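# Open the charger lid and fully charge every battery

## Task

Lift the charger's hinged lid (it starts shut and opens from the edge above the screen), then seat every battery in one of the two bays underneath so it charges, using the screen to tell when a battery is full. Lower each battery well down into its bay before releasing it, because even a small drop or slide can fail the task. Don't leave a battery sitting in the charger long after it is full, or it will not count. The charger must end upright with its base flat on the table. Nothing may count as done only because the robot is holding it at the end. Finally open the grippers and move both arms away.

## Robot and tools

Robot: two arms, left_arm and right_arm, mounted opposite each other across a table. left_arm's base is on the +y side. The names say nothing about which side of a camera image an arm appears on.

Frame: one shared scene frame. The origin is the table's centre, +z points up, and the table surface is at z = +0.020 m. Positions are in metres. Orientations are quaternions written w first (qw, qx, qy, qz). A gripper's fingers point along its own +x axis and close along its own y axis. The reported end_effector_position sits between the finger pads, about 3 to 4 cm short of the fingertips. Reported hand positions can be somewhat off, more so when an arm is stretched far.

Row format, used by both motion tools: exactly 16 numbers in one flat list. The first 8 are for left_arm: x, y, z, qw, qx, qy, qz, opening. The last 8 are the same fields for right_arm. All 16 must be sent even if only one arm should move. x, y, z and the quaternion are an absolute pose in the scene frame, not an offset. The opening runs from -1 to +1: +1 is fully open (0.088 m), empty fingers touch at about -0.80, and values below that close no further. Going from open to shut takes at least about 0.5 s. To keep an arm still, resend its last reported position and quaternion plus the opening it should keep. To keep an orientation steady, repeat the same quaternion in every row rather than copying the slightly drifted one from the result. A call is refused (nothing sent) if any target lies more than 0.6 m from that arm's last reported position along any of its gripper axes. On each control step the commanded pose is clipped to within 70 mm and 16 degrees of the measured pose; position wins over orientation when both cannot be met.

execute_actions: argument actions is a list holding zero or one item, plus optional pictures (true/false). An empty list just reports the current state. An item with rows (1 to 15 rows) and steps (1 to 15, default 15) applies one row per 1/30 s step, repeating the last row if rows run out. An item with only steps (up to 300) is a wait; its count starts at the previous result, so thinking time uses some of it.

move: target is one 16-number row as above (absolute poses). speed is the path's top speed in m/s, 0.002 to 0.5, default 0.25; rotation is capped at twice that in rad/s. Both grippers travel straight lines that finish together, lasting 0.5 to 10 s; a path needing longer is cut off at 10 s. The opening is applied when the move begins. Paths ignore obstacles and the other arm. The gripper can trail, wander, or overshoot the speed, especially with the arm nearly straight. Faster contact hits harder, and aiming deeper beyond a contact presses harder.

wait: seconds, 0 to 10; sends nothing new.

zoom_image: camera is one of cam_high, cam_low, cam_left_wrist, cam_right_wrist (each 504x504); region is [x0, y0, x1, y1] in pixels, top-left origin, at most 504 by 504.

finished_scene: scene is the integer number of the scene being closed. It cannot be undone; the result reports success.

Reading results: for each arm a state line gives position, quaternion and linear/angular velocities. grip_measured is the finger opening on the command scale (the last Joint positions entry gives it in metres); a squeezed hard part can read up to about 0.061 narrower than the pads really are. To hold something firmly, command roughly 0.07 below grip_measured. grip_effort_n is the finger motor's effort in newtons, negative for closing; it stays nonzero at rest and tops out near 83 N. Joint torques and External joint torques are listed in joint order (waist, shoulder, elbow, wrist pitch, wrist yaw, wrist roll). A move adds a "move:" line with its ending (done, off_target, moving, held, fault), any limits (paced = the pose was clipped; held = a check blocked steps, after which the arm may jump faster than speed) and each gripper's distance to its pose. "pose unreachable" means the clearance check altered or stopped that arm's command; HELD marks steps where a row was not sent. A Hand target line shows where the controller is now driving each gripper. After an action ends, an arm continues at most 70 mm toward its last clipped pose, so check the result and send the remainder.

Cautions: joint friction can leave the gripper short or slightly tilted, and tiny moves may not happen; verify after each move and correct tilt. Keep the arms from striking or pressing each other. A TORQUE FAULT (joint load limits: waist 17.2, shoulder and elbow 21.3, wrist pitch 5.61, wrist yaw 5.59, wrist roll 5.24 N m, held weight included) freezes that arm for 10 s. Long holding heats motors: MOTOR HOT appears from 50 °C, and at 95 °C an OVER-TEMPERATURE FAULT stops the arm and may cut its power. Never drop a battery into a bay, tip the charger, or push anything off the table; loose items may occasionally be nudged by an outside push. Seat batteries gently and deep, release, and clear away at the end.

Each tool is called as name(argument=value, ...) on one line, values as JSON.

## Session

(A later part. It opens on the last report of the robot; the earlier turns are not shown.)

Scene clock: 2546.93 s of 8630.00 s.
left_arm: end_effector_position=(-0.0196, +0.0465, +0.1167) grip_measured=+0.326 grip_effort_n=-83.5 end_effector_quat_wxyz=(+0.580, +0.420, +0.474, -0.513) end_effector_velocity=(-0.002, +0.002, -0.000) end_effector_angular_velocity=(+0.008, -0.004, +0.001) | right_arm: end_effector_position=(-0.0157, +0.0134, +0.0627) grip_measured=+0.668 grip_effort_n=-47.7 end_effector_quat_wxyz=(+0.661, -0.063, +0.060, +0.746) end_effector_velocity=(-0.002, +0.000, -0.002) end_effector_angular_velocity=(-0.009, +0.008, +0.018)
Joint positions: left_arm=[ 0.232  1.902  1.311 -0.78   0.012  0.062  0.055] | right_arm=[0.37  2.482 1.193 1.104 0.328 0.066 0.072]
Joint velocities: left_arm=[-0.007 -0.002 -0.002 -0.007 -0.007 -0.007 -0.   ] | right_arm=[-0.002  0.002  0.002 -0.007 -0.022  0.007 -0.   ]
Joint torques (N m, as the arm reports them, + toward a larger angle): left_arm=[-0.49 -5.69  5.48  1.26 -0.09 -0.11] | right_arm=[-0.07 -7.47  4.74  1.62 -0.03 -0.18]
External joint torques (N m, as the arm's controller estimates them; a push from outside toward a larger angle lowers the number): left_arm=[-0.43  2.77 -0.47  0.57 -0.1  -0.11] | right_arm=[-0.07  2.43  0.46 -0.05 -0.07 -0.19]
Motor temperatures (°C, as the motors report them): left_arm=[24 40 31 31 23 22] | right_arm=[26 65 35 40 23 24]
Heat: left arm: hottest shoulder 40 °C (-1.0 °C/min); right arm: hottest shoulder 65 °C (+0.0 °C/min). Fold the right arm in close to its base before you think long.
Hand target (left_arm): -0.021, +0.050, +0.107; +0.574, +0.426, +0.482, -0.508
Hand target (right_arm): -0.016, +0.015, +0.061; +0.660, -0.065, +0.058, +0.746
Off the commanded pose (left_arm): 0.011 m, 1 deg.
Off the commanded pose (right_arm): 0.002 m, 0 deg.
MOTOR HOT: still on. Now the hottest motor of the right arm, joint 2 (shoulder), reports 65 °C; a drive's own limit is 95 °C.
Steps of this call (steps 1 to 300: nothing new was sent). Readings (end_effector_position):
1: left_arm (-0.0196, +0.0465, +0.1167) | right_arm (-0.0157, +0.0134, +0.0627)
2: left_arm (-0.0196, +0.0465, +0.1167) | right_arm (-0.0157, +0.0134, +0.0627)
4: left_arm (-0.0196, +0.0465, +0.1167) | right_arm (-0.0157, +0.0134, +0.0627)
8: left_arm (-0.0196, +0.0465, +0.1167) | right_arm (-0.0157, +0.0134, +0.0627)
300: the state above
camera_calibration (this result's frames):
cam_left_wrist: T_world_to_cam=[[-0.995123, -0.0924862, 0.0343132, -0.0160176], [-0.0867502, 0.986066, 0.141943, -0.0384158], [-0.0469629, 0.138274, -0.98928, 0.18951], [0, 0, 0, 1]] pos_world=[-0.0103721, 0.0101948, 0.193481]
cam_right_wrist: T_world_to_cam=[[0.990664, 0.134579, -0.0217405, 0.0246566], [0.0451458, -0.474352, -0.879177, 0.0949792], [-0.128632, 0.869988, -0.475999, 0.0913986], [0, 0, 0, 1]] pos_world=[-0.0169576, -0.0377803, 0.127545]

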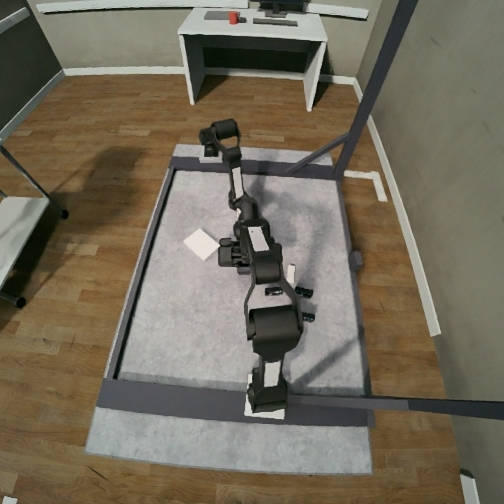

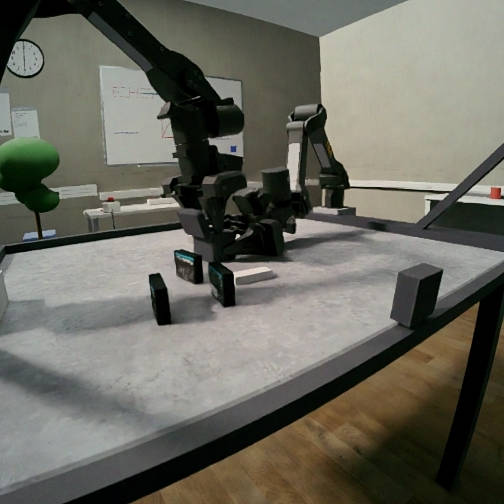

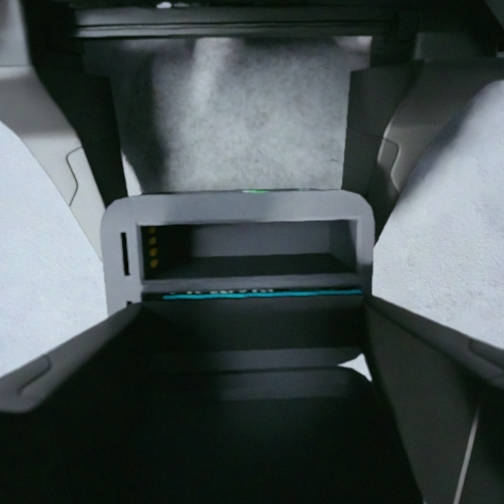

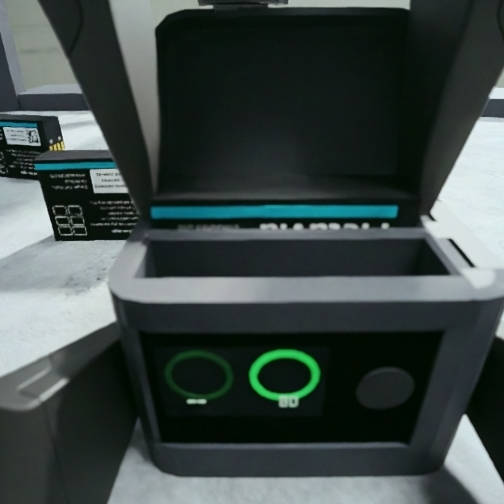

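execute_actions(actions=[{"steps":300}], pictures=false)

execute_actions(actions=[{"steps":300}])

Scene clock: 2556.93 s of 8630.00 s.
left_arm: end_effector_position=(-0.0196, +0.0465, +0.1167) grip_measured=+0.326 grip_effort_n=-83.5 end_effector_quat_wxyz=(+0.580, +0.420, +0.474, -0.513) end_effector_velocity=(+0.001, -0.005, +0.003) end_effector_angular_velocity=(-0.025, -0.011, +0.006) | right_arm: end_effector_position=(-0.0157, +0.0134, +0.0627) grip_measured=+0.668 grip_effort_n=-47.7 end_effector_quat_wxyz=(+0.661, -0.063, +0.060, +0.746) end_effector_velocity=(-0.002, +0.000, -0.003) end_effector_angular_velocity=(-0.016, -0.011, +0.020)
Joint positions: left_arm=[ 0.232  1.902  1.311 -0.78   0.012  0.062  0.055] | right_arm=[0.37  2.482 1.193 1.104 0.328 0.066 0.072]
Joint velocities: left_arm=[-0.002 -0.002  0.002  0.022 -0.007 -0.007 -0.   ] | right_arm=[-0.002 -0.002  0.002 -0.022 -0.022 -0.007 -0.   ]
Joint torques (N m, as the arm reports them, + toward a larger angle): left_arm=[-0.36 -5.6   5.41  1.21 -0.09 -0.1 ] | right_arm=[-0.09 -7.51  4.77  1.63 -0.04 -0.18]
External joint torques (N m, as the arm's controller estimates them; a push from outside toward a larger angle lowers the number): left_arm=[-0.36  3.01 -0.65  0.48 -0.09 -0.1 ] | right_arm=[-0.15  2.45  0.48 -0.04 -0.07 -0.19]
Motor temperatures (°C, as the motors report them): left_arm=[24 40 31 31 23 22] | right_arm=[26 65 35 40 23 24]
Heat: left arm: hottest shoulder 40 °C (-1.0 °C/min); right arm: hottest shoulder 65 °C (+0.0 °C/min). Fold the right arm in close to its base before you think long.
Hand target (left_arm): -0.021, +0.050, +0.107; +0.574, +0.426, +0.482, -0.508
Hand target (right_arm): -0.016, +0.015, +0.061; +0.660, -0.065, +0.058, +0.746
Off the commanded pose (left_arm): 0.011 m, 1 deg.
Off the commanded pose (right_arm): 0.002 m, 0 deg.
MOTOR HOT: still on. Now the hottest motor of the right arm, joint 2 (shoulder), reports 65 °C; a drive's own limit is 95 °C.
Steps of this call (steps 1 to 300: nothing new was sent). Readings (end_effector_position):
1: left_arm (-0.0196, +0.0465, +0.1167) | right_arm (-0.0157, +0.0134, +0.0627)
2: left_arm (-0.0196, +0.0465, +0.1167) | right_arm (-0.0157, +0.0134, +0.0627)
4: left_arm (-0.0196, +0.0465, +0.1167) | right_arm (-0.0157, +0.0134, +0.0627)
8: left_arm (-0.0196, +0.0465, +0.1167) | right_arm (-0.0157, +0.0134, +0.0627)
300: the state above

Scene clock: 2566.93 s of 8630.00 s.
left_arm: end_effector_position=(-0.0196, +0.0465, +0.1167) grip_measured=+0.326 grip_effort_n=-83.5 end_effector_quat_wxyz=(+0.580, +0.420, +0.474, -0.513) end_effector_velocity=(-0.000, +0.002, -0.000) end_effector_angular_velocity=(+0.008, -0.004, +0.006) | right_arm: end_effector_position=(-0.0157, +0.0134, +0.0627) grip_measured=+0.668 grip_effort_n=-47.7 end_effector_quat_wxyz=(+0.661, -0.063, +0.060, +0.746) end_effector_velocity=(-0.002, -0.000, +0.002) end_effector_angular_velocity=(+0.006, -0.000, +0.020)
Joint positions: left_arm=[ 0.232  1.902  1.311 -0.78   0.012  0.062  0.055] | right_arm=[0.37  2.482 1.193 1.104 0.328 0.066 0.072]
Joint velocities: left_arm=[-0.002 -0.002 -0.002 -0.007 -0.007 -0.007 -0.   ] | right_arm=[-0.002 -0.002 -0.002  0.007 -0.022 -0.007 -0.   ]
Joint torques (N m, as the arm reports them, + toward a larger angle): left_arm=[-0.42 -5.66  5.48  1.27 -0.09 -0.1 ] | right_arm=[-0.09 -7.5   4.75  1.62 -0.04 -0.18]
External joint torques (N m, as the arm's controller estimates them; a push from outside toward a larger angle lowers the number): left_arm=[-0.38  2.84 -0.49  0.56 -0.1  -0.1 ] | right_arm=[-0.02  2.51  0.42 -0.07 -0.08 -0.19]
Motor temperatures (°C, as the motors report them): left_arm=[24 40 31 31 23 22] | right_arm=[26 65 35 40 23 24]
Heat: left arm: hottest shoulder 40 °C (-1.0 °C/min); right arm: hottest shoulder 65 °C (+0.0 °C/min). Fold the right arm in close to its base before you think long.
Hand target (left_arm): -0.021, +0.050, +0.107; +0.574, +0.426, +0.482, -0.508
Hand target (right_arm): -0.016, +0.015, +0.061; +0.660, -0.065, +0.058, +0.746
Off the commanded pose (left_arm): 0.011 m, 1 deg.
Off the commanded pose (right_arm): 0.002 m, 0 deg.
MOTOR HOT: still on. Now the hottest motor of the right arm, joint 2 (shoulder), reports 65 °C; a drive's own limit is 95 °C.
Steps of this call (steps 1 to 300: nothing new was sent). Readings (end_effector_position):
1: left_arm (-0.0196, +0.0465, +0.1167) | right_arm (-0.0157, +0.0134, +0.0627)
2: left_arm (-0.0196, +0.0465, +0.1167) | right_arm (-0.0157, +0.0134, +0.0627)
4: left_arm (-0.0196, +0.0465, +0.1167) | right_arm (-0.0157, +0.0134, +0.0627)
8: left_arm (-0.0196, +0.0465, +0.1167) | right_arm (-0.0157, +0.0134, +0.0627)
300: the state above
camera_calibration (this result's frames):
cam_left_wrist: T_world_to_cam=[[-0.995123, -0.0924862, 0.0343132, -0.0160176], [-0.0867502, 0.986066, 0.141943, -0.0384158], [-0.0469629, 0.138274, -0.98928, 0.18951], [0, 0, 0, 1]] pos_world=[-0.0103721, 0.0101948, 0.193481]
cam_right_wrist: T_world_to_cam=[[0.990664, 0.134579, -0.0217405, 0.0246566], [0.0451458, -0.474352, -0.879177, 0.0949792], [-0.128632, 0.869988, -0.475999, 0.0913986], [0, 0, 0, 1]] pos_world=[-0.0169576, -0.0377803, 0.127545]

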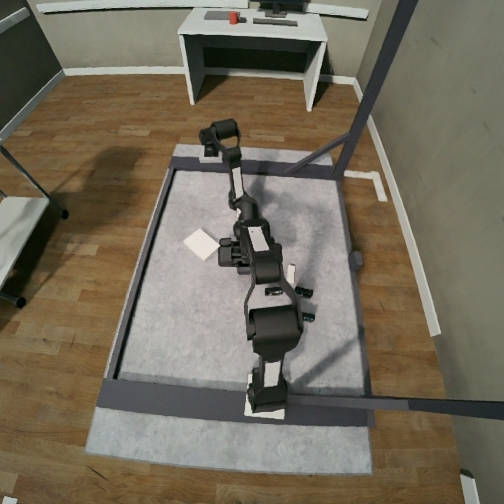

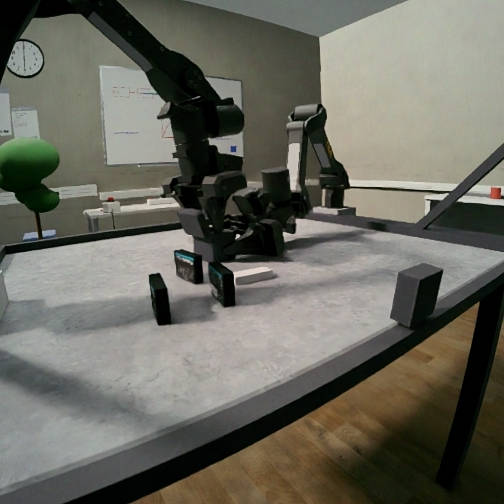

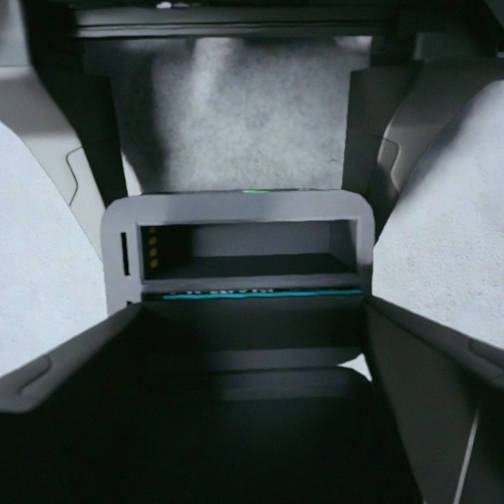

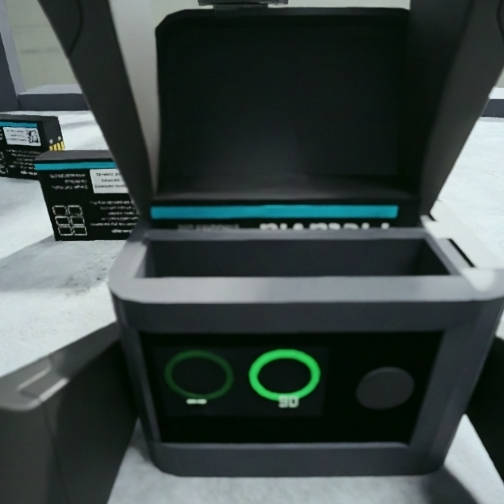

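execute_actions(actions=[{"steps":300}])

Scene clock: 2576.93 s of 8630.00 s.
left_arm: end_effector_position=(-0.0196, +0.0465, +0.1167) grip_measured=+0.326 grip_effort_n=-83.5 end_effector_quat_wxyz=(+0.580, +0.420, +0.474, -0.513) end_effector_velocity=(+0.002, +0.003, -0.000) end_effector_angular_velocity=(+0.011, -0.018, +0.009) | right_arm: end_effector_position=(-0.0157, +0.0134, +0.0627) grip_measured=+0.668 grip_effort_n=-48.1 end_effector_quat_wxyz=(+0.661, -0.063, +0.060, +0.746) end_effector_velocity=(-0.002, -0.001, +0.002) end_effector_angular_velocity=(-0.004, +0.007, +0.008)
Joint positions: left_arm=[ 0.232  1.902  1.311 -0.78   0.012  0.062  0.055] | right_arm=[0.37  2.482 1.193 1.104 0.328 0.066 0.072]
Joint velocities: left_arm=[-0.002 -0.002 -0.002 -0.007 -0.022 -0.007  0.   ] | right_arm=[ 0.002 -0.007 -0.002 -0.007 -0.007  0.007 -0.   ]
Joint torques (N m, as the arm reports them, + toward a larger angle): left_arm=[-0.36 -5.7   5.35  1.25 -0.08 -0.1 ] | right_arm=[-0.12 -7.48  4.75  1.62 -0.03 -0.18]
External joint torques (N m, as the arm's controller estimates them; a push from outside toward a larger angle lowers the number): left_arm=[-0.42  2.85 -0.66  0.54 -0.07 -0.1 ] | right_arm=[-0.18  2.49  0.47 -0.06 -0.06 -0.19]
Motor temperatures (°C, as the motors report them): left_arm=[24 40 31 31 23 22] | right_arm=[26 65 35 40 23 24]
Heat: left arm: hottest shoulder 40 °C (-1.0 °C/min); right arm: hottest shoulder 65 °C (+0.0 °C/min). Fold the right arm in close to its base before you think long.
Hand target (left_arm): -0.021, +0.050, +0.107; +0.574, +0.426, +0.482, -0.508
Hand target (right_arm): -0.016, +0.015, +0.061; +0.660, -0.065, +0.058, +0.746
Off the commanded pose (left_arm): 0.011 m, 1 deg.
Off the commanded pose (right_arm): 0.002 m, 0 deg.
MOTOR HOT: still on. Now the hottest motor of the right arm, joint 2 (shoulder), reports 65 °C; a drive's own limit is 95 °C.
Steps of this call (steps 1 to 300: nothing new was sent). Readings (end_effector_position):
1: left_arm (-0.0196, +0.0465, +0.1167) | right_arm (-0.0157, +0.0134, +0.0627)
2: left_arm (-0.0196, +0.0465, +0.1167) | right_arm (-0.0157, +0.0134, +0.0627)
4: left_arm (-0.0196, +0.0465, +0.1167) | right_arm (-0.0157, +0.0134, +0.0627)
8: left_arm (-0.0196, +0.0465, +0.1167) | right_arm (-0.0157, +0.0134, +0.0627)
300: the state above
camera_calibration (this result's frames):
cam_left_wrist: T_world_to_cam=[[-0.995123, -0.0924862, 0.0343132, -0.0160176], [-0.0867502, 0.986066, 0.141943, -0.0384158], [-0.0469629, 0.138274, -0.98928, 0.18951], [0, 0, 0, 1]] pos_world=[-0.0103721, 0.0101948, 0.193481]
cam_right_wrist: T_world_to_cam=[[0.990664, 0.134579, -0.0217405, 0.0246566], [0.0451458, -0.474352, -0.879177, 0.0949792], [-0.128632, 0.869988, -0.475999, 0.0913986], [0, 0, 0, 1]] pos_world=[-0.0169576, -0.0377803, 0.127545]

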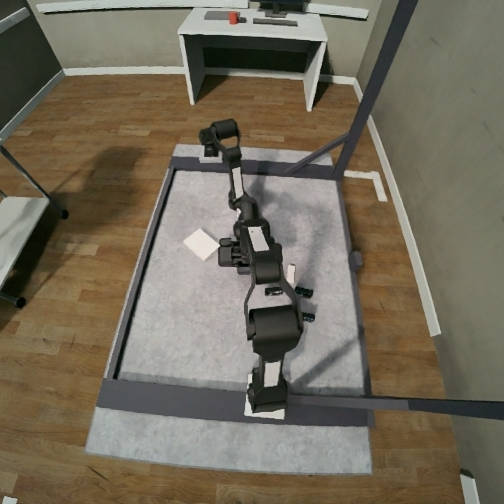

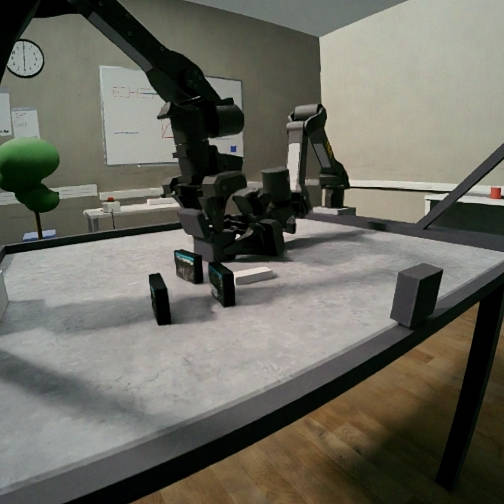

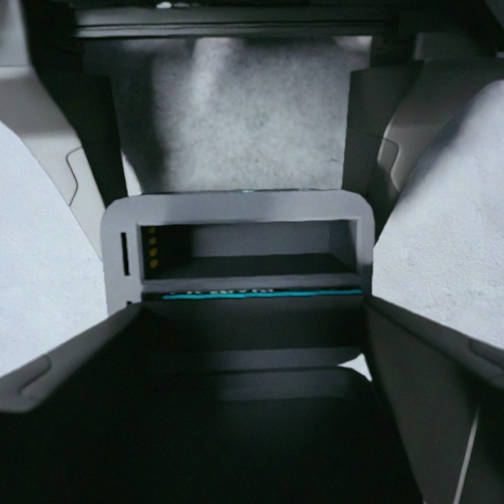

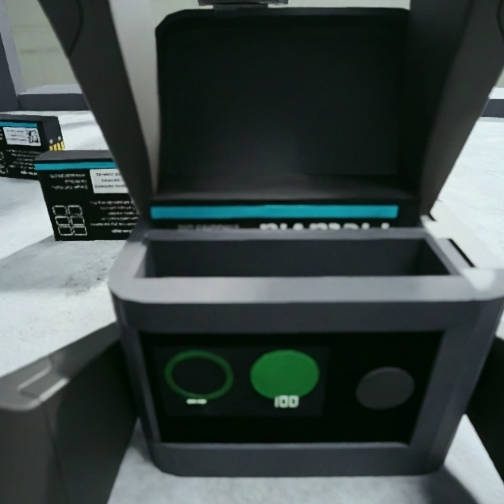

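Full. Pull out.

move(target=[-0.0205,0.0445,0.137,0.5737,0.4259,0.4814,-0.5076,0.275,-0.016,0.015,0.061,0.66,-0.0653,0.0578,0.746,0.66], speed=0.015)

move(target=[-0.0205,0.0445,0.185,0.5737,0.4259,0.4814,-0.5076,0.275,-0.016,0.015,0.061,0.66,-0.0653,0.0578,0.746,0.66], speed=0.025)

Scene clock: 2583.00 s of 8630.00 s.
left_arm: end_effector_position=(-0.0194, +0.0456, +0.1355) grip_measured=+0.326 grip_effort_n=-83.5 end_effector_quat_wxyz=(+0.574, +0.426, +0.482, -0.508) end_effector_velocity=(+0.003, +0.005, +0.001) end_effector_angular_velocity=(+0.021, -0.017, +0.013) | right_arm: end_effector_position=(-0.0157, +0.0134, +0.0627) grip_measured=+0.668 grip_effort_n=-47.7 end_effector_quat_wxyz=(+0.661, -0.063, +0.060, +0.746) end_effector_velocity=(+0.000, -0.000, -0.001) end_effector_angular_velocity=(-0.006, -0.009, +0.006)
Joint positions: left_arm=[ 0.232  1.902  1.393 -0.888  0.012  0.062  0.055] | right_arm=[0.37  2.482 1.193 1.104 0.328 0.066 0.072]
Joint velocities: left_arm=[ 0.002 -0.002  0.002 -0.022 -0.022 -0.007 -0.   ] | right_arm=[-0.002 -0.002 -0.002 -0.007 -0.007 -0.007 -0.   ]
Joint torques (N m, as the arm reports them, + toward a larger angle): left_arm=[-0.45 -7.65  8.04  0.48 -0.1  -0.08] | right_arm=[-0.07 -7.51  4.75  1.62 -0.03 -0.2 ]
External joint torques (N m, as the arm's controller estimates them; a push from outside toward a larger angle lowers the number): left_arm=[-0.47  0.99  1.96 -0.18 -0.1  -0.08] | right_arm=[-0.06  2.45  0.47 -0.05 -0.07 -0.2 ]
Motor temperatures (°C, as the motors report them): left_arm=[24 40 32 31 23 22] | right_arm=[26 65 35 40 23 24]
Heat: left arm: hottest shoulder 40 °C (+0.0 °C/min); right arm: hottest shoulder 65 °C (+0.0 °C/min). Fold the right arm in close to its base before you think long.
Hand target (left_arm): -0.021, +0.045, +0.137; +0.574, +0.426, +0.481, -0.508
Hand target (right_arm): -0.016, +0.015, +0.061; +0.660, -0.065, +0.058, +0.746
Off the commanded pose (left_arm): 0.002 m, 0 deg.
Off the commanded pose (right_arm): 0.002 m, 0 deg.
MOTOR HOT: still on. Now the hottest motor of the right arm, joint 2 (shoulder), reports 65 °C; a drive's own limit is 95 °C.
move: done
camera_calibration (this result's frames):
cam_left_wrist: T_world_to_cam=[[-0.994955, -0.0933778, 0.0366635, -0.016857], [-0.0860227, 0.982185, 0.167074, -0.0434538], [-0.0516113, 0.163077, -0.985263, 0.206419], [0, 0, 0, 1]] pos_world=[-0.00985645, 0.00744347, 0.211254]
cam_right_wrist: T_world_to_cam=[[0.990664, 0.134579, -0.0217405, 0.0246566], [0.0451458, -0.474352, -0.879177, 0.0949792], [-0.128632, 0.869988, -0.475999, 0.0913986], [0, 0, 0, 1]] pos_world=[-0.0169576, -0.0377803, 0.127545]

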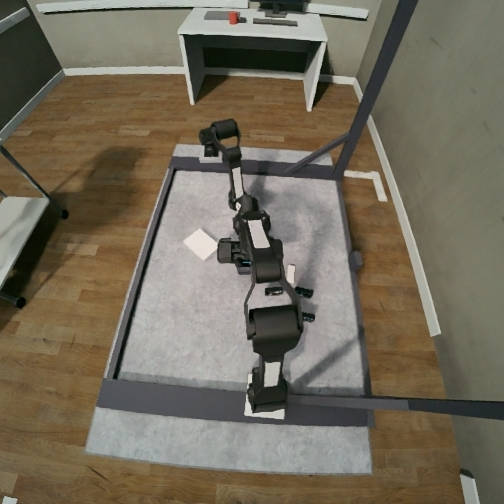

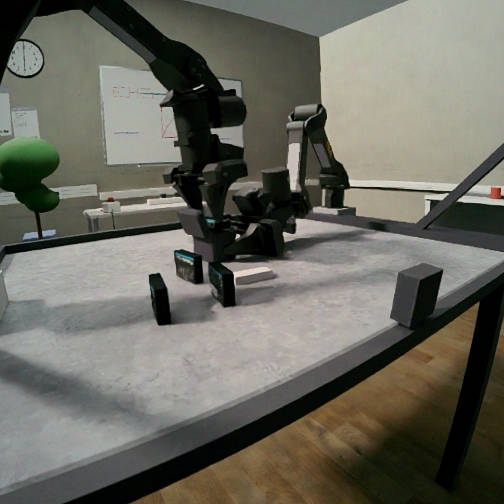

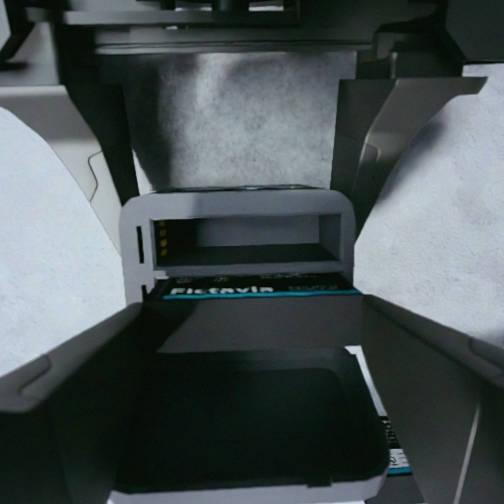

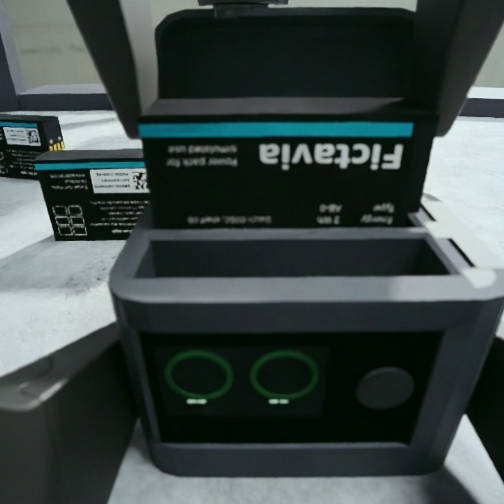

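Scene clock: 2585.27 s of 8630.00 s.
left_arm: end_effector_position=(-0.0199, +0.0462, +0.1789) grip_measured=+0.326 grip_effort_n=-83.5 end_effector_quat_wxyz=(+0.569, +0.429, +0.486, -0.505) end_effector_velocity=(-0.005, +0.008, -0.001) end_effector_angular_velocity=(+0.034, +0.017, +0.013) | right_arm: end_effector_position=(-0.0157, +0.0134, +0.0627) grip_measured=+0.668 grip_effort_n=-48.1 end_effector_quat_wxyz=(+0.661, -0.063, +0.060, +0.746) end_effector_velocity=(-0.002, -0.002, -0.004) end_effector_angular_velocity=(-0.018, -0.030, +0.013)
Joint positions: left_arm=[ 0.231  1.881  1.543 -1.074  0.012  0.062  0.055] | right_arm=[0.37  2.482 1.193 1.104 0.328 0.066 0.072]
Joint velocities: left_arm=[-0.007 -0.002 -0.002 -0.037  0.007 -0.022 -0.   ] | right_arm=[ 0.002 -0.002 -0.002 -0.022 -0.007 -0.022 -0.   ]
Joint torques (N m, as the arm reports them, + toward a larger angle): left_arm=[-0.28 -8.84  8.26  0.61 -0.11 -0.11] | right_arm=[-0.13 -7.54  4.74  1.62 -0.03 -0.17]
External joint torques (N m, as the arm's controller estimates them; a push from outside toward a larger angle lowers the number): left_arm=[-0.22 -0.22  2.07  0.   -0.12 -0.11] | right_arm=[-0.25  2.36  0.49 -0.04 -0.07 -0.18]
Motor temperatures (°C, as the motors report them): left_arm=[24 41 32 31 23 22] | right_arm=[26 65 35 40 23 24]
Heat: left arm: hottest shoulder 41 °C (+1.0 °C/min); right arm: hottest shoulder 65 °C (+0.0 °C/min). Fold the right arm in close to its base before you think long.
Hand target (left_arm): -0.021, +0.045, +0.185; +0.574, +0.426, +0.481, -0.508
Hand target (right_arm): -0.016, +0.015, +0.061; +0.660, -0.065, +0.058, +0.746
Off the commanded pose (left_arm): 0.006 m, 1 deg.
Off the commanded pose (right_arm): 0.002 m, 0 deg.
MOTOR HOT: still on. Now the hottest motor of the right arm, joint 2 (shoulder), reports 65 °C; a drive's own limit is 95 °C.
move: done
camera_calibration (this result's frames):
cam_left_wrist: T_world_to_cam=[[-0.994957, -0.0927995, 0.0380553, -0.0192211], [-0.084411, 0.979664, 0.182026, -0.0538031], [-0.0541733, 0.177896, -0.982557, 0.247846], [0, 0, 0, 1]] pos_world=[-0.0102391, 0.00683438, 0.254048]
cam_right_wrist: T_world_to_cam=[[0.990664, 0.134579, -0.0217405, 0.0246566], [0.0451458, -0.474352, -0.879177, 0.0949792], [-0.128632, 0.869988, -0.475999, 0.0913986], [0, 0, 0, 1]] pos_world=[-0.0169576, -0.0377803, 0.127545]

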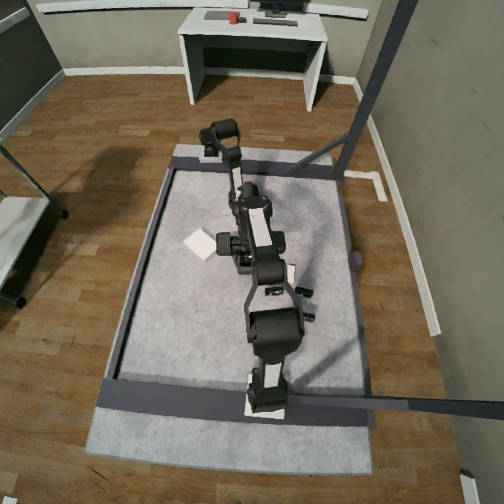

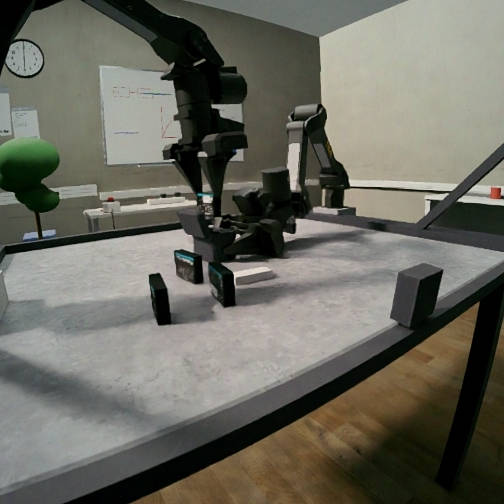

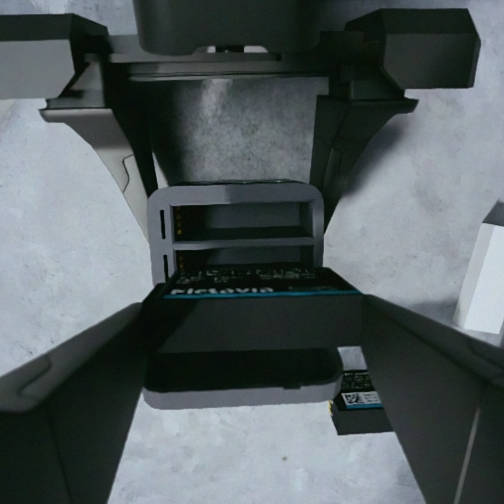

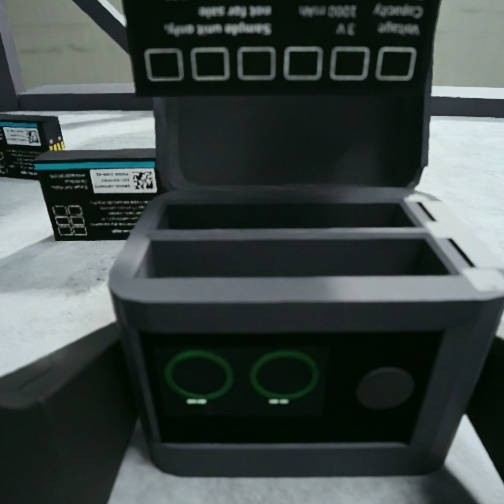

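move(target=[0.09,0.047,0.185,0.5737,0.4259,0.4814,-0.5076,0.275,-0.016,0.015,0.061,0.66,-0.0653,0.0578,0.746,1], speed=0.12)

move(target=[0.11,0.14,0.15,0.5737,0.4259,0.4814,-0.5076,0.275,-0.009,-0.05,0.066,0.66,-0.0653,0.0578,0.746,1], speed=0.1)

move(target=[0.11,0.15,0.102,0.5737,0.4259,0.4814,-0.5076,0.275,0.1,-0.24,0.2,0.604,-0.262,0.22,0.72,1], speed=0.15)

Scene clock: 2594.37 s of 8630.00 s.
left_arm: end_effector_position=(+0.0884, +0.0489, +0.1894) grip_measured=+0.326 grip_effort_n=-83.5 end_effector_quat_wxyz=(+0.579, +0.424, +0.478, -0.507) end_effector_velocity=(+0.001, +0.003, +0.002) end_effector_angular_velocity=(+0.021, -0.015, -0.006) | right_arm: end_effector_position=(-0.0157, +0.0134, +0.0627) grip_measured=+0.982 grip_effort_n=14.7 end_effector_quat_wxyz=(+0.661, -0.064, +0.060, +0.746) end_effector_velocity=(-0.002, +0.001, +0.003) end_effector_angular_velocity=(+0.001, -0.002, +0.020)
Joint positions: left_arm=[ 0.506  1.985  1.723 -1.132  0.054  0.328  0.055] | right_arm=[0.37  2.482 1.193 1.104 0.328 0.066 0.087]
Joint velocities: left_arm=[-0.002  0.002  0.012 -0.022 -0.022  0.007  0.   ] | right_arm=[-0.002 -0.007  0.002 -0.007 -0.022 -0.007 -0.   ]
Joint torques (N m, as the arm reports them, + toward a larger angle): left_arm=[ 0.2  -6.94  8.48  0.59  0.1   0.18] | right_arm=[-0.09 -7.46  4.81  1.63 -0.03 -0.19]
External joint torques (N m, as the arm's controller estimates them; a push from outside toward a larger angle lowers the number): left_arm=[ 0.16  2.48  2.25 -0.05  0.05  0.17] | right_arm=[-0.09  2.67  0.42 -0.08 -0.07 -0.2 ]
Motor temperatures (°C, as the motors report them): left_arm=[24 42 33 31 23 22] | right_arm=[26 65 35 40 23 24]
Heat: left arm: hottest shoulder 42 °C (+2.0 °C/min); right arm: hottest shoulder 65 °C (+0.0 °C/min). Fold the right arm in close to its base before you think long.
Hand target (left_arm): +0.090, +0.048, +0.185; +0.574, +0.426, +0.481, -0.508
Hand target (right_arm): -0.016, +0.015, +0.061; +0.660, -0.065, +0.058, +0.746
Off the commanded pose (left_arm): 0.005 m, 1 deg.
Off the commanded pose (right_arm): 0.002 m, 0 deg.
MOTOR HOT: still on. Now the hottest motor of the right arm, joint 2 (shoulder), reports 65 °C; a drive's own limit is 95 °C.
move: done
camera_calibration (this result's frames):
cam_left_wrist: T_world_to_cam=[[-0.994845, -0.097235, 0.0287867, 0.0904152], [-0.0915509, 0.983284, 0.157386, -0.0441201], [-0.0436089, 0.15394, -0.987117, 0.264612], [0, 0, 0, 1]] pos_world=[0.0974494, 0.0114399, 0.265544]
cam_right_wrist: T_world_to_cam=[[0.990668, 0.134572, -0.0216208, 0.024643], [0.0452929, -0.474653, -0.879007, 0.094899], [-0.128552, 0.869824, -0.476319, 0.0913969], [0, 0, 0, 1]] pos_world=[-0.016962, -0.0377713, 0.127484]

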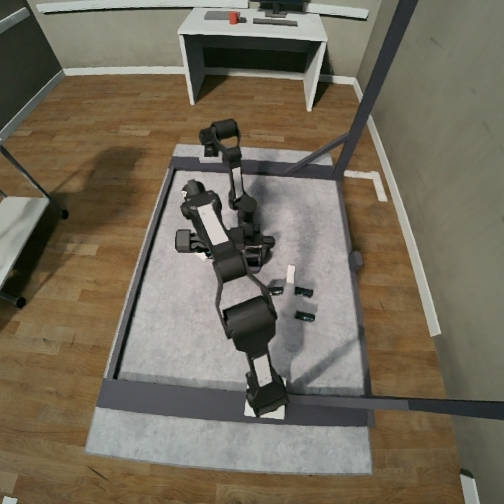

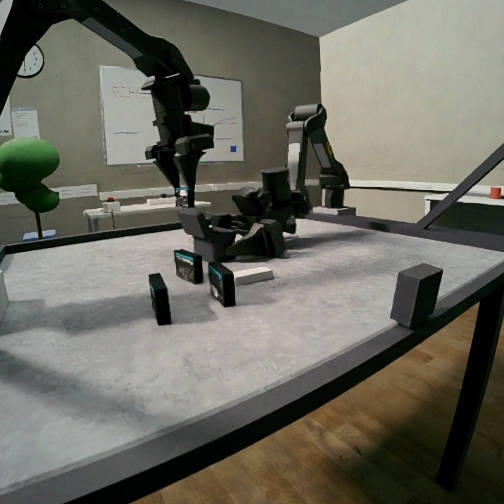

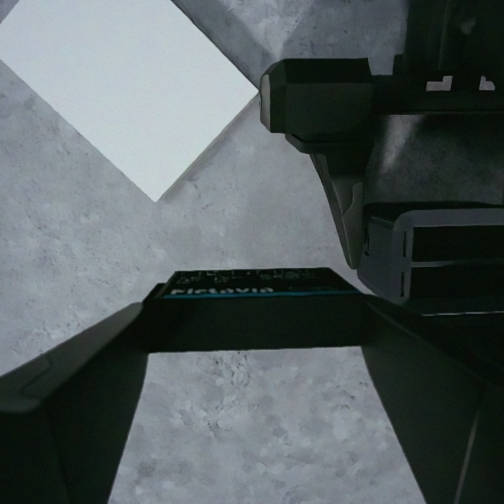

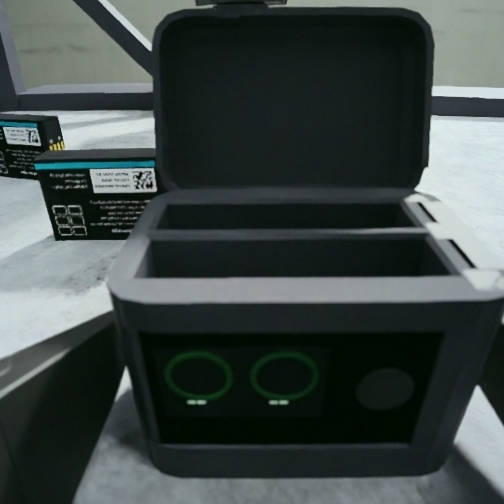

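Scene clock: 2595.80 s of 8630.00 s.
left_arm: end_effector_position=(+0.1102, +0.1376, +0.1485) grip_measured=+0.326 grip_effort_n=-83.5 end_effector_quat_wxyz=(+0.573, +0.427, +0.484, -0.505) end_effector_velocity=(+0.002, +0.004, -0.001) end_effector_angular_velocity=(+0.011, -0.018, +0.013) | right_arm: end_effector_position=(-0.0085, -0.0492, +0.0587) grip_measured=+0.982 grip_effort_n=14.2 end_effector_quat_wxyz=(+0.659, -0.073, +0.059, +0.746) end_effector_velocity=(+0.003, -0.001, +0.002) end_effector_angular_velocity=(+0.007, -0.036, -0.003)
Joint positions: left_arm=[ 0.686  1.776  1.287 -0.934  0.082  0.508  0.055] | right_arm=[0.427 2.389 0.915 1.272 0.381 0.068 0.087]
Joint velocities: left_arm=[ 0.002 -0.007 -0.012  0.007 -0.022 -0.007 -0.   ] | right_arm=[-0.002 -0.007 -0.012  0.007  0.007 -0.037 -0.   ]
Joint torques (N m, as the arm reports them, + toward a larger angle): left_arm=[ 0.35 -8.18  5.74  0.95  0.15  0.17] | right_arm=[ 0.27 -8.83  2.44  1.87  0.25  0.21]
External joint torques (N m, as the arm's controller estimates them; a push from outside toward a larger angle lowers the number): left_arm=[ 0.29 -0.64 -0.22  0.35  0.08  0.17] | right_arm=[ 0.26 -0.13 -1.01  0.19  0.2   0.2 ]
Motor temperatures (°C, as the motors report them): left_arm=[24 42 33 31 23 22] | right_arm=[26 65 35 40 23 24]
Heat: left arm: hottest shoulder 42 °C (+2.0 °C/min); right arm: hottest shoulder 65 °C (+0.0 °C/min). Fold the right arm in close to its base before you think long.
Hand target (left_arm): +0.110, +0.140, +0.149; +0.574, +0.426, +0.481, -0.507
Hand target (right_arm): -0.009, -0.050, +0.066; +0.660, -0.065, +0.058, +0.746
Off the commanded pose (left_arm): 0.003 m, 0 deg.
Off the commanded pose (right_arm): 0.007 m, 1 deg.
MOTOR HOT: still on. Now the hottest motor of the right arm, joint 2 (shoulder), reports 65 °C; a drive's own limit is 95 °C.
move: done
camera_calibration (this result's frames):
cam_left_wrist: T_world_to_cam=[[-0.994688, -0.0966355, 0.0354649, 0.120792], [-0.0891354, 0.980912, 0.17282, -0.125091], [-0.0514885, 0.168741, -0.984315, 0.209952], [0, 0, 0, 1]] pos_world=[0.11981, 0.0989485, 0.223993]
cam_right_wrist: T_world_to_cam=[[0.990285, 0.138826, -0.00795672, 0.0252052], [0.0608483, -0.484079, -0.872906, 0.0606881], [-0.125033, 0.863941, -0.487824, 0.145354], [0, 0, 0, 1]] pos_world=[-0.0104789, -0.0996987, 0.124083]

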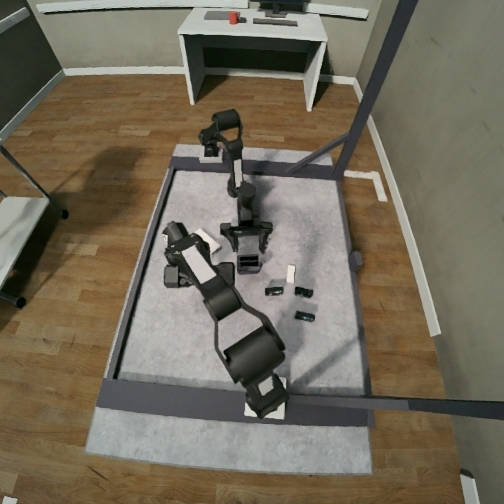

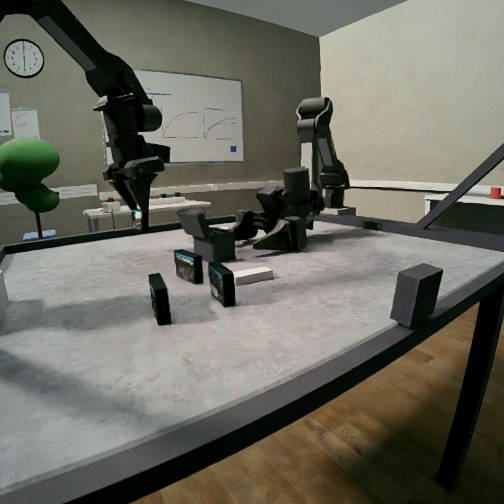

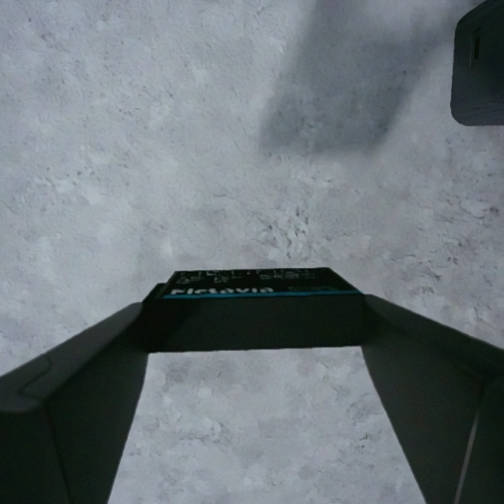

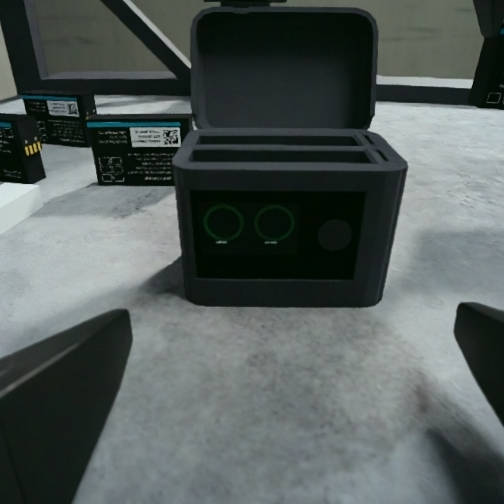

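Scene clock: 2598.10 s of 8630.00 s.
left_arm: end_effector_position=(+0.1117, +0.1468, +0.1084) grip_measured=+0.326 grip_effort_n=-83.5 end_effector_quat_wxyz=(+0.581, +0.425, +0.475, -0.507) end_effector_velocity=(-0.003, +0.004, -0.001) end_effector_angular_velocity=(+0.022, +0.009, +0.006) | right_arm: end_effector_position=(+0.1012, -0.2425, +0.1915) grip_measured=+0.982 grip_effort_n=14.7 end_effector_quat_wxyz=(+0.604, -0.272, +0.221, +0.715) end_effector_velocity=(+0.001, -0.004, +0.000) end_effector_angular_velocity=(-0.017, -0.008, +0.008)
Joint positions: left_arm=[ 0.707  1.786  1.128 -0.742  0.087  0.529  0.055] | right_arm=[ 0.32   0.976  0.572 -0.327  0.182  0.145  0.087]
Joint velocities: left_arm=[-0.002 -0.002 -0.002 -0.022 -0.007 -0.007 -0.   ] | right_arm=[-0.002 -0.012  0.007 -0.037 -0.007 -0.007 -0.   ]
Joint torques (N m, as the arm reports them, + toward a larger angle): left_arm=[ 0.34 -5.27  5.42  1.    0.15  0.16] | right_arm=[-0.25 -2.51  7.33  1.36 -0.09  0.08]
External joint torques (N m, as the arm's controller estimates them; a push from outside toward a larger angle lowers the number): left_arm=[ 0.35  2.18 -0.33  0.37  0.06  0.15] | right_arm=[-0.24 -0.03  0.84 -0.09 -0.17  0.07]
Motor temperatures (°C, as the motors report them): left_arm=[24 42 32 31 23 22] | right_arm=[26 65 35 40 23 24]
Heat: left arm: hottest shoulder 42 °C (+2.0 °C/min); right arm: hottest shoulder 65 °C (+0.0 °C/min). Fold the right arm in close to its base before you think long.
Hand target (left_arm): +0.110, +0.150, +0.102; +0.574, +0.426, +0.481, -0.508
Hand target (right_arm): +0.101, -0.241, +0.199; +0.605, -0.263, +0.219, +0.719
Off the commanded pose (left_arm): 0.007 m, 1 deg.
Off the commanded pose (right_arm): 0.009 m, 1 deg.
MOTOR HOT: still on. Now the hottest motor of the right arm, joint 2 (shoulder), reports 65 °C; a drive's own limit is 95 °C.
move: off_target (right_arm)
camera_calibration (this result's frames):
cam_left_wrist: T_world_to_cam=[[-0.995122, -0.0957473, 0.023755, 0.125762], [-0.0910384, 0.984069, 0.152708, -0.125202], [-0.037998, 0.149801, -0.987986, 0.170702], [0, 0, 0, 1]] pos_world=[0.120237, 0.109677, 0.184783]
cam_right_wrist: T_world_to_cam=[[0.984377, 0.175838, -0.00915551, -0.0457196], [0.146922, -0.848931, -0.507671, -0.0907507], [-0.0970402, 0.498394, -0.861502, 0.370882], [0, 0, 0, 1]] pos_world=[0.0943291, -0.253848, 0.273026]

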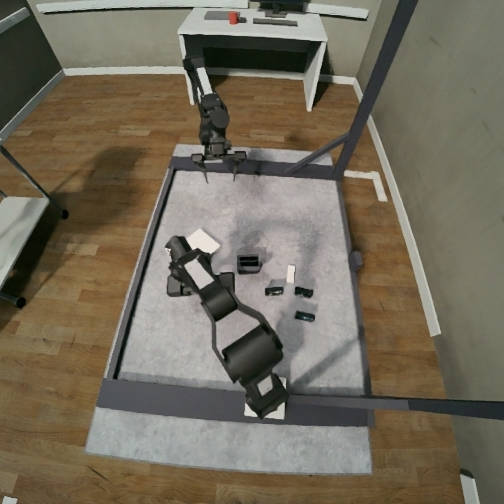

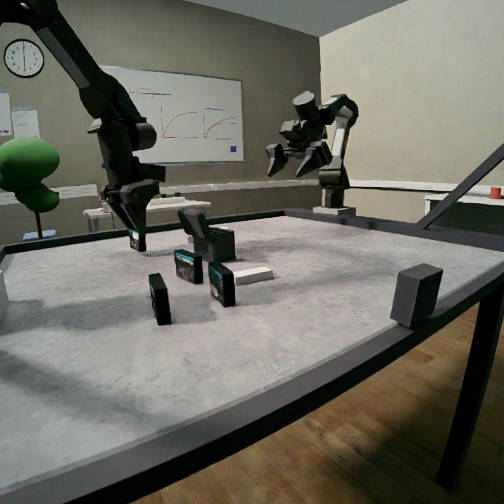

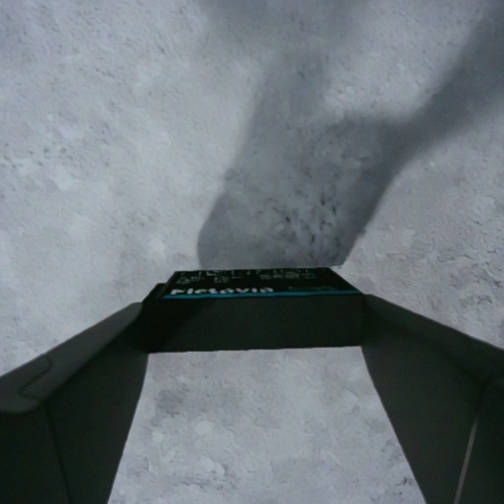

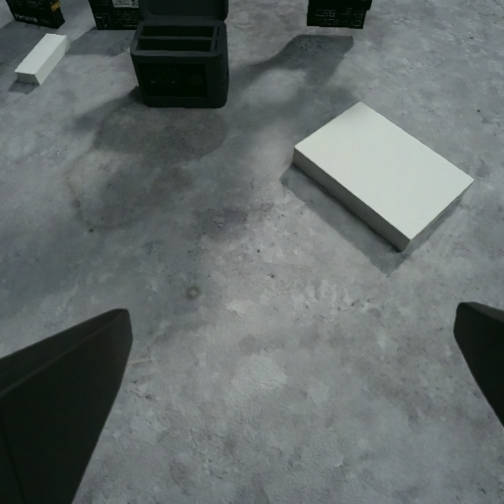

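move(target=[0.11,0.15,0.089,0.5737,0.4259,0.4814,-0.5076,0.275,0.101,-0.241,0.199,0.604,-0.262,0.22,0.72,1], speed=0.007)

Scene clock: 2603.80 s of 8630.00 s.
left_arm: end_effector_position=(+0.1119, +0.1464, +0.0974) grip_measured=+0.326 grip_effort_n=-83.5 end_effector_quat_wxyz=(+0.582, +0.424, +0.473, -0.508) end_effector_velocity=(+0.002, +0.000, +0.000) end_effector_angular_velocity=(-0.002, -0.009, +0.011) | right_arm: end_effector_position=(+0.1016, -0.2428, +0.1924) grip_measured=+0.982 grip_effort_n=14.7 end_effector_quat_wxyz=(+0.603, -0.270, +0.223, +0.717) end_effector_velocity=(+0.002, -0.002, -0.002) end_effector_angular_velocity=(-0.017, -0.008, +0.003)
Joint positions: left_arm=[ 0.708  1.803  1.1   -0.694  0.088  0.53   0.055] | right_arm=[ 0.315  0.971  0.572 -0.33   0.174  0.145  0.087]
Joint velocities: left_arm=[ 0.002 -0.002 -0.002  0.007 -0.007 -0.007 -0.   ] | right_arm=[-0.007 -0.002  0.002 -0.022 -0.007 -0.007 -0.   ]
Joint torques (N m, as the arm reports them, + toward a larger angle): left_arm=[ 0.2  -5.02  5.05  1.13  0.09  0.23] | right_arm=[-0.24 -2.53  7.07  1.38 -0.1   0.  ]
External joint torques (N m, as the arm's controller estimates them; a push from outside toward a larger angle lowers the number): left_arm=[ 0.2   2.49 -0.69  0.46  0.    0.23] | right_arm=[-0.22 -0.04  0.5  -0.1  -0.18 -0.01]
Motor temperatures (°C, as the motors report them): left_arm=[24 42 32 31 23 22] | right_arm=[26 63 36 39 23 24]
Heat: left arm: hottest shoulder 42 °C (+2.0 °C/min); right arm: hottest shoulder 63 °C (-2.0 °C/min). Fold the right arm in close to its base before you think long.
Hand target (left_arm): +0.110, +0.150, +0.089; +0.574, +0.426, +0.481, -0.508
Hand target (right_arm): +0.101, -0.241, +0.199; +0.604, -0.262, +0.220, +0.720
Off the commanded pose (left_arm): 0.009 m, 1 deg.
Off the commanded pose (right_arm): 0.007 m, 1 deg.
MOTOR HOT: still on. Now the hottest motor of the right arm, joint 2 (shoulder), reports 63 °C; a drive's own limit is 95 °C.
move: off_target (left_arm)
camera_calibration (this result's frames):
cam_left_wrist: T_world_to_cam=[[-0.99518, -0.0953969, 0.0227056, 0.126222], [-0.0910087, 0.984728, 0.148419, -0.122806], [-0.0365176, 0.145637, -0.988664, 0.160421], [0, 0, 0, 1]] pos_world=[0.120295, 0.109609, 0.173963]
cam_right_wrist: T_world_to_cam=[[0.984086, 0.17702, -0.0154527, -0.0444827], [0.144672, -0.848671, -0.508751, -0.0901483], [-0.103173, 0.49842, -0.860775, 0.37232], [0, 0, 0, 1]] pos_world=[0.0952303, -0.254204, 0.273934]

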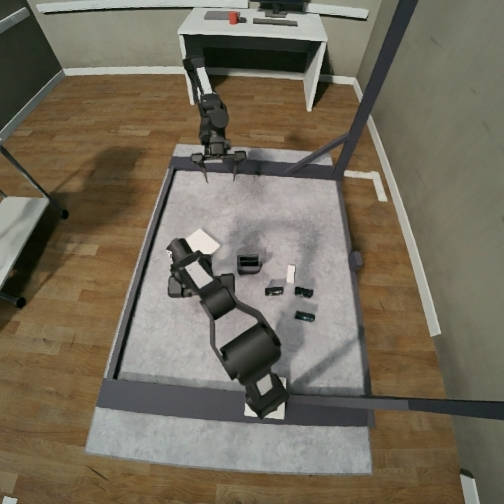

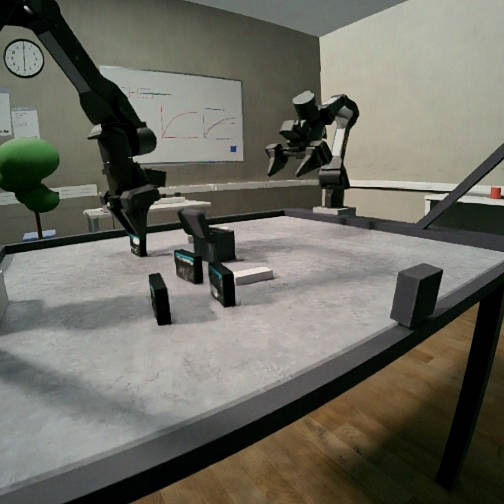

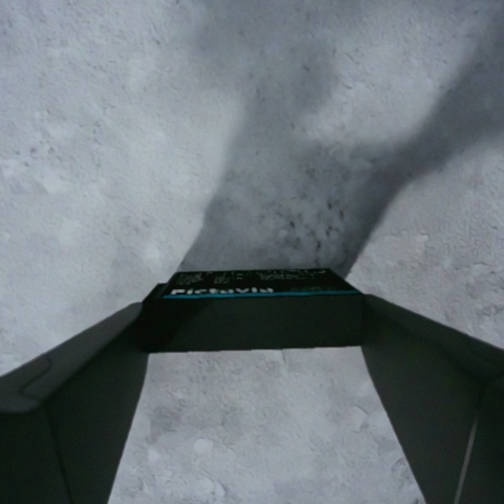

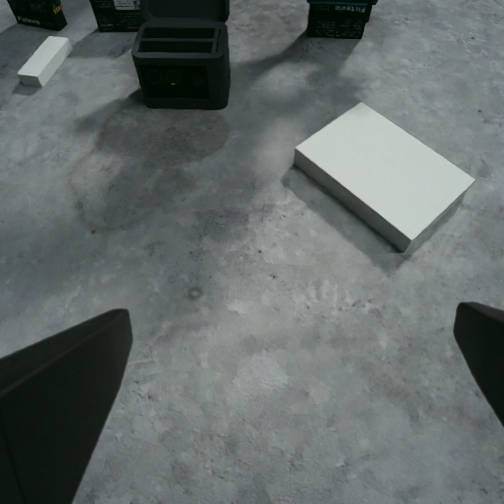

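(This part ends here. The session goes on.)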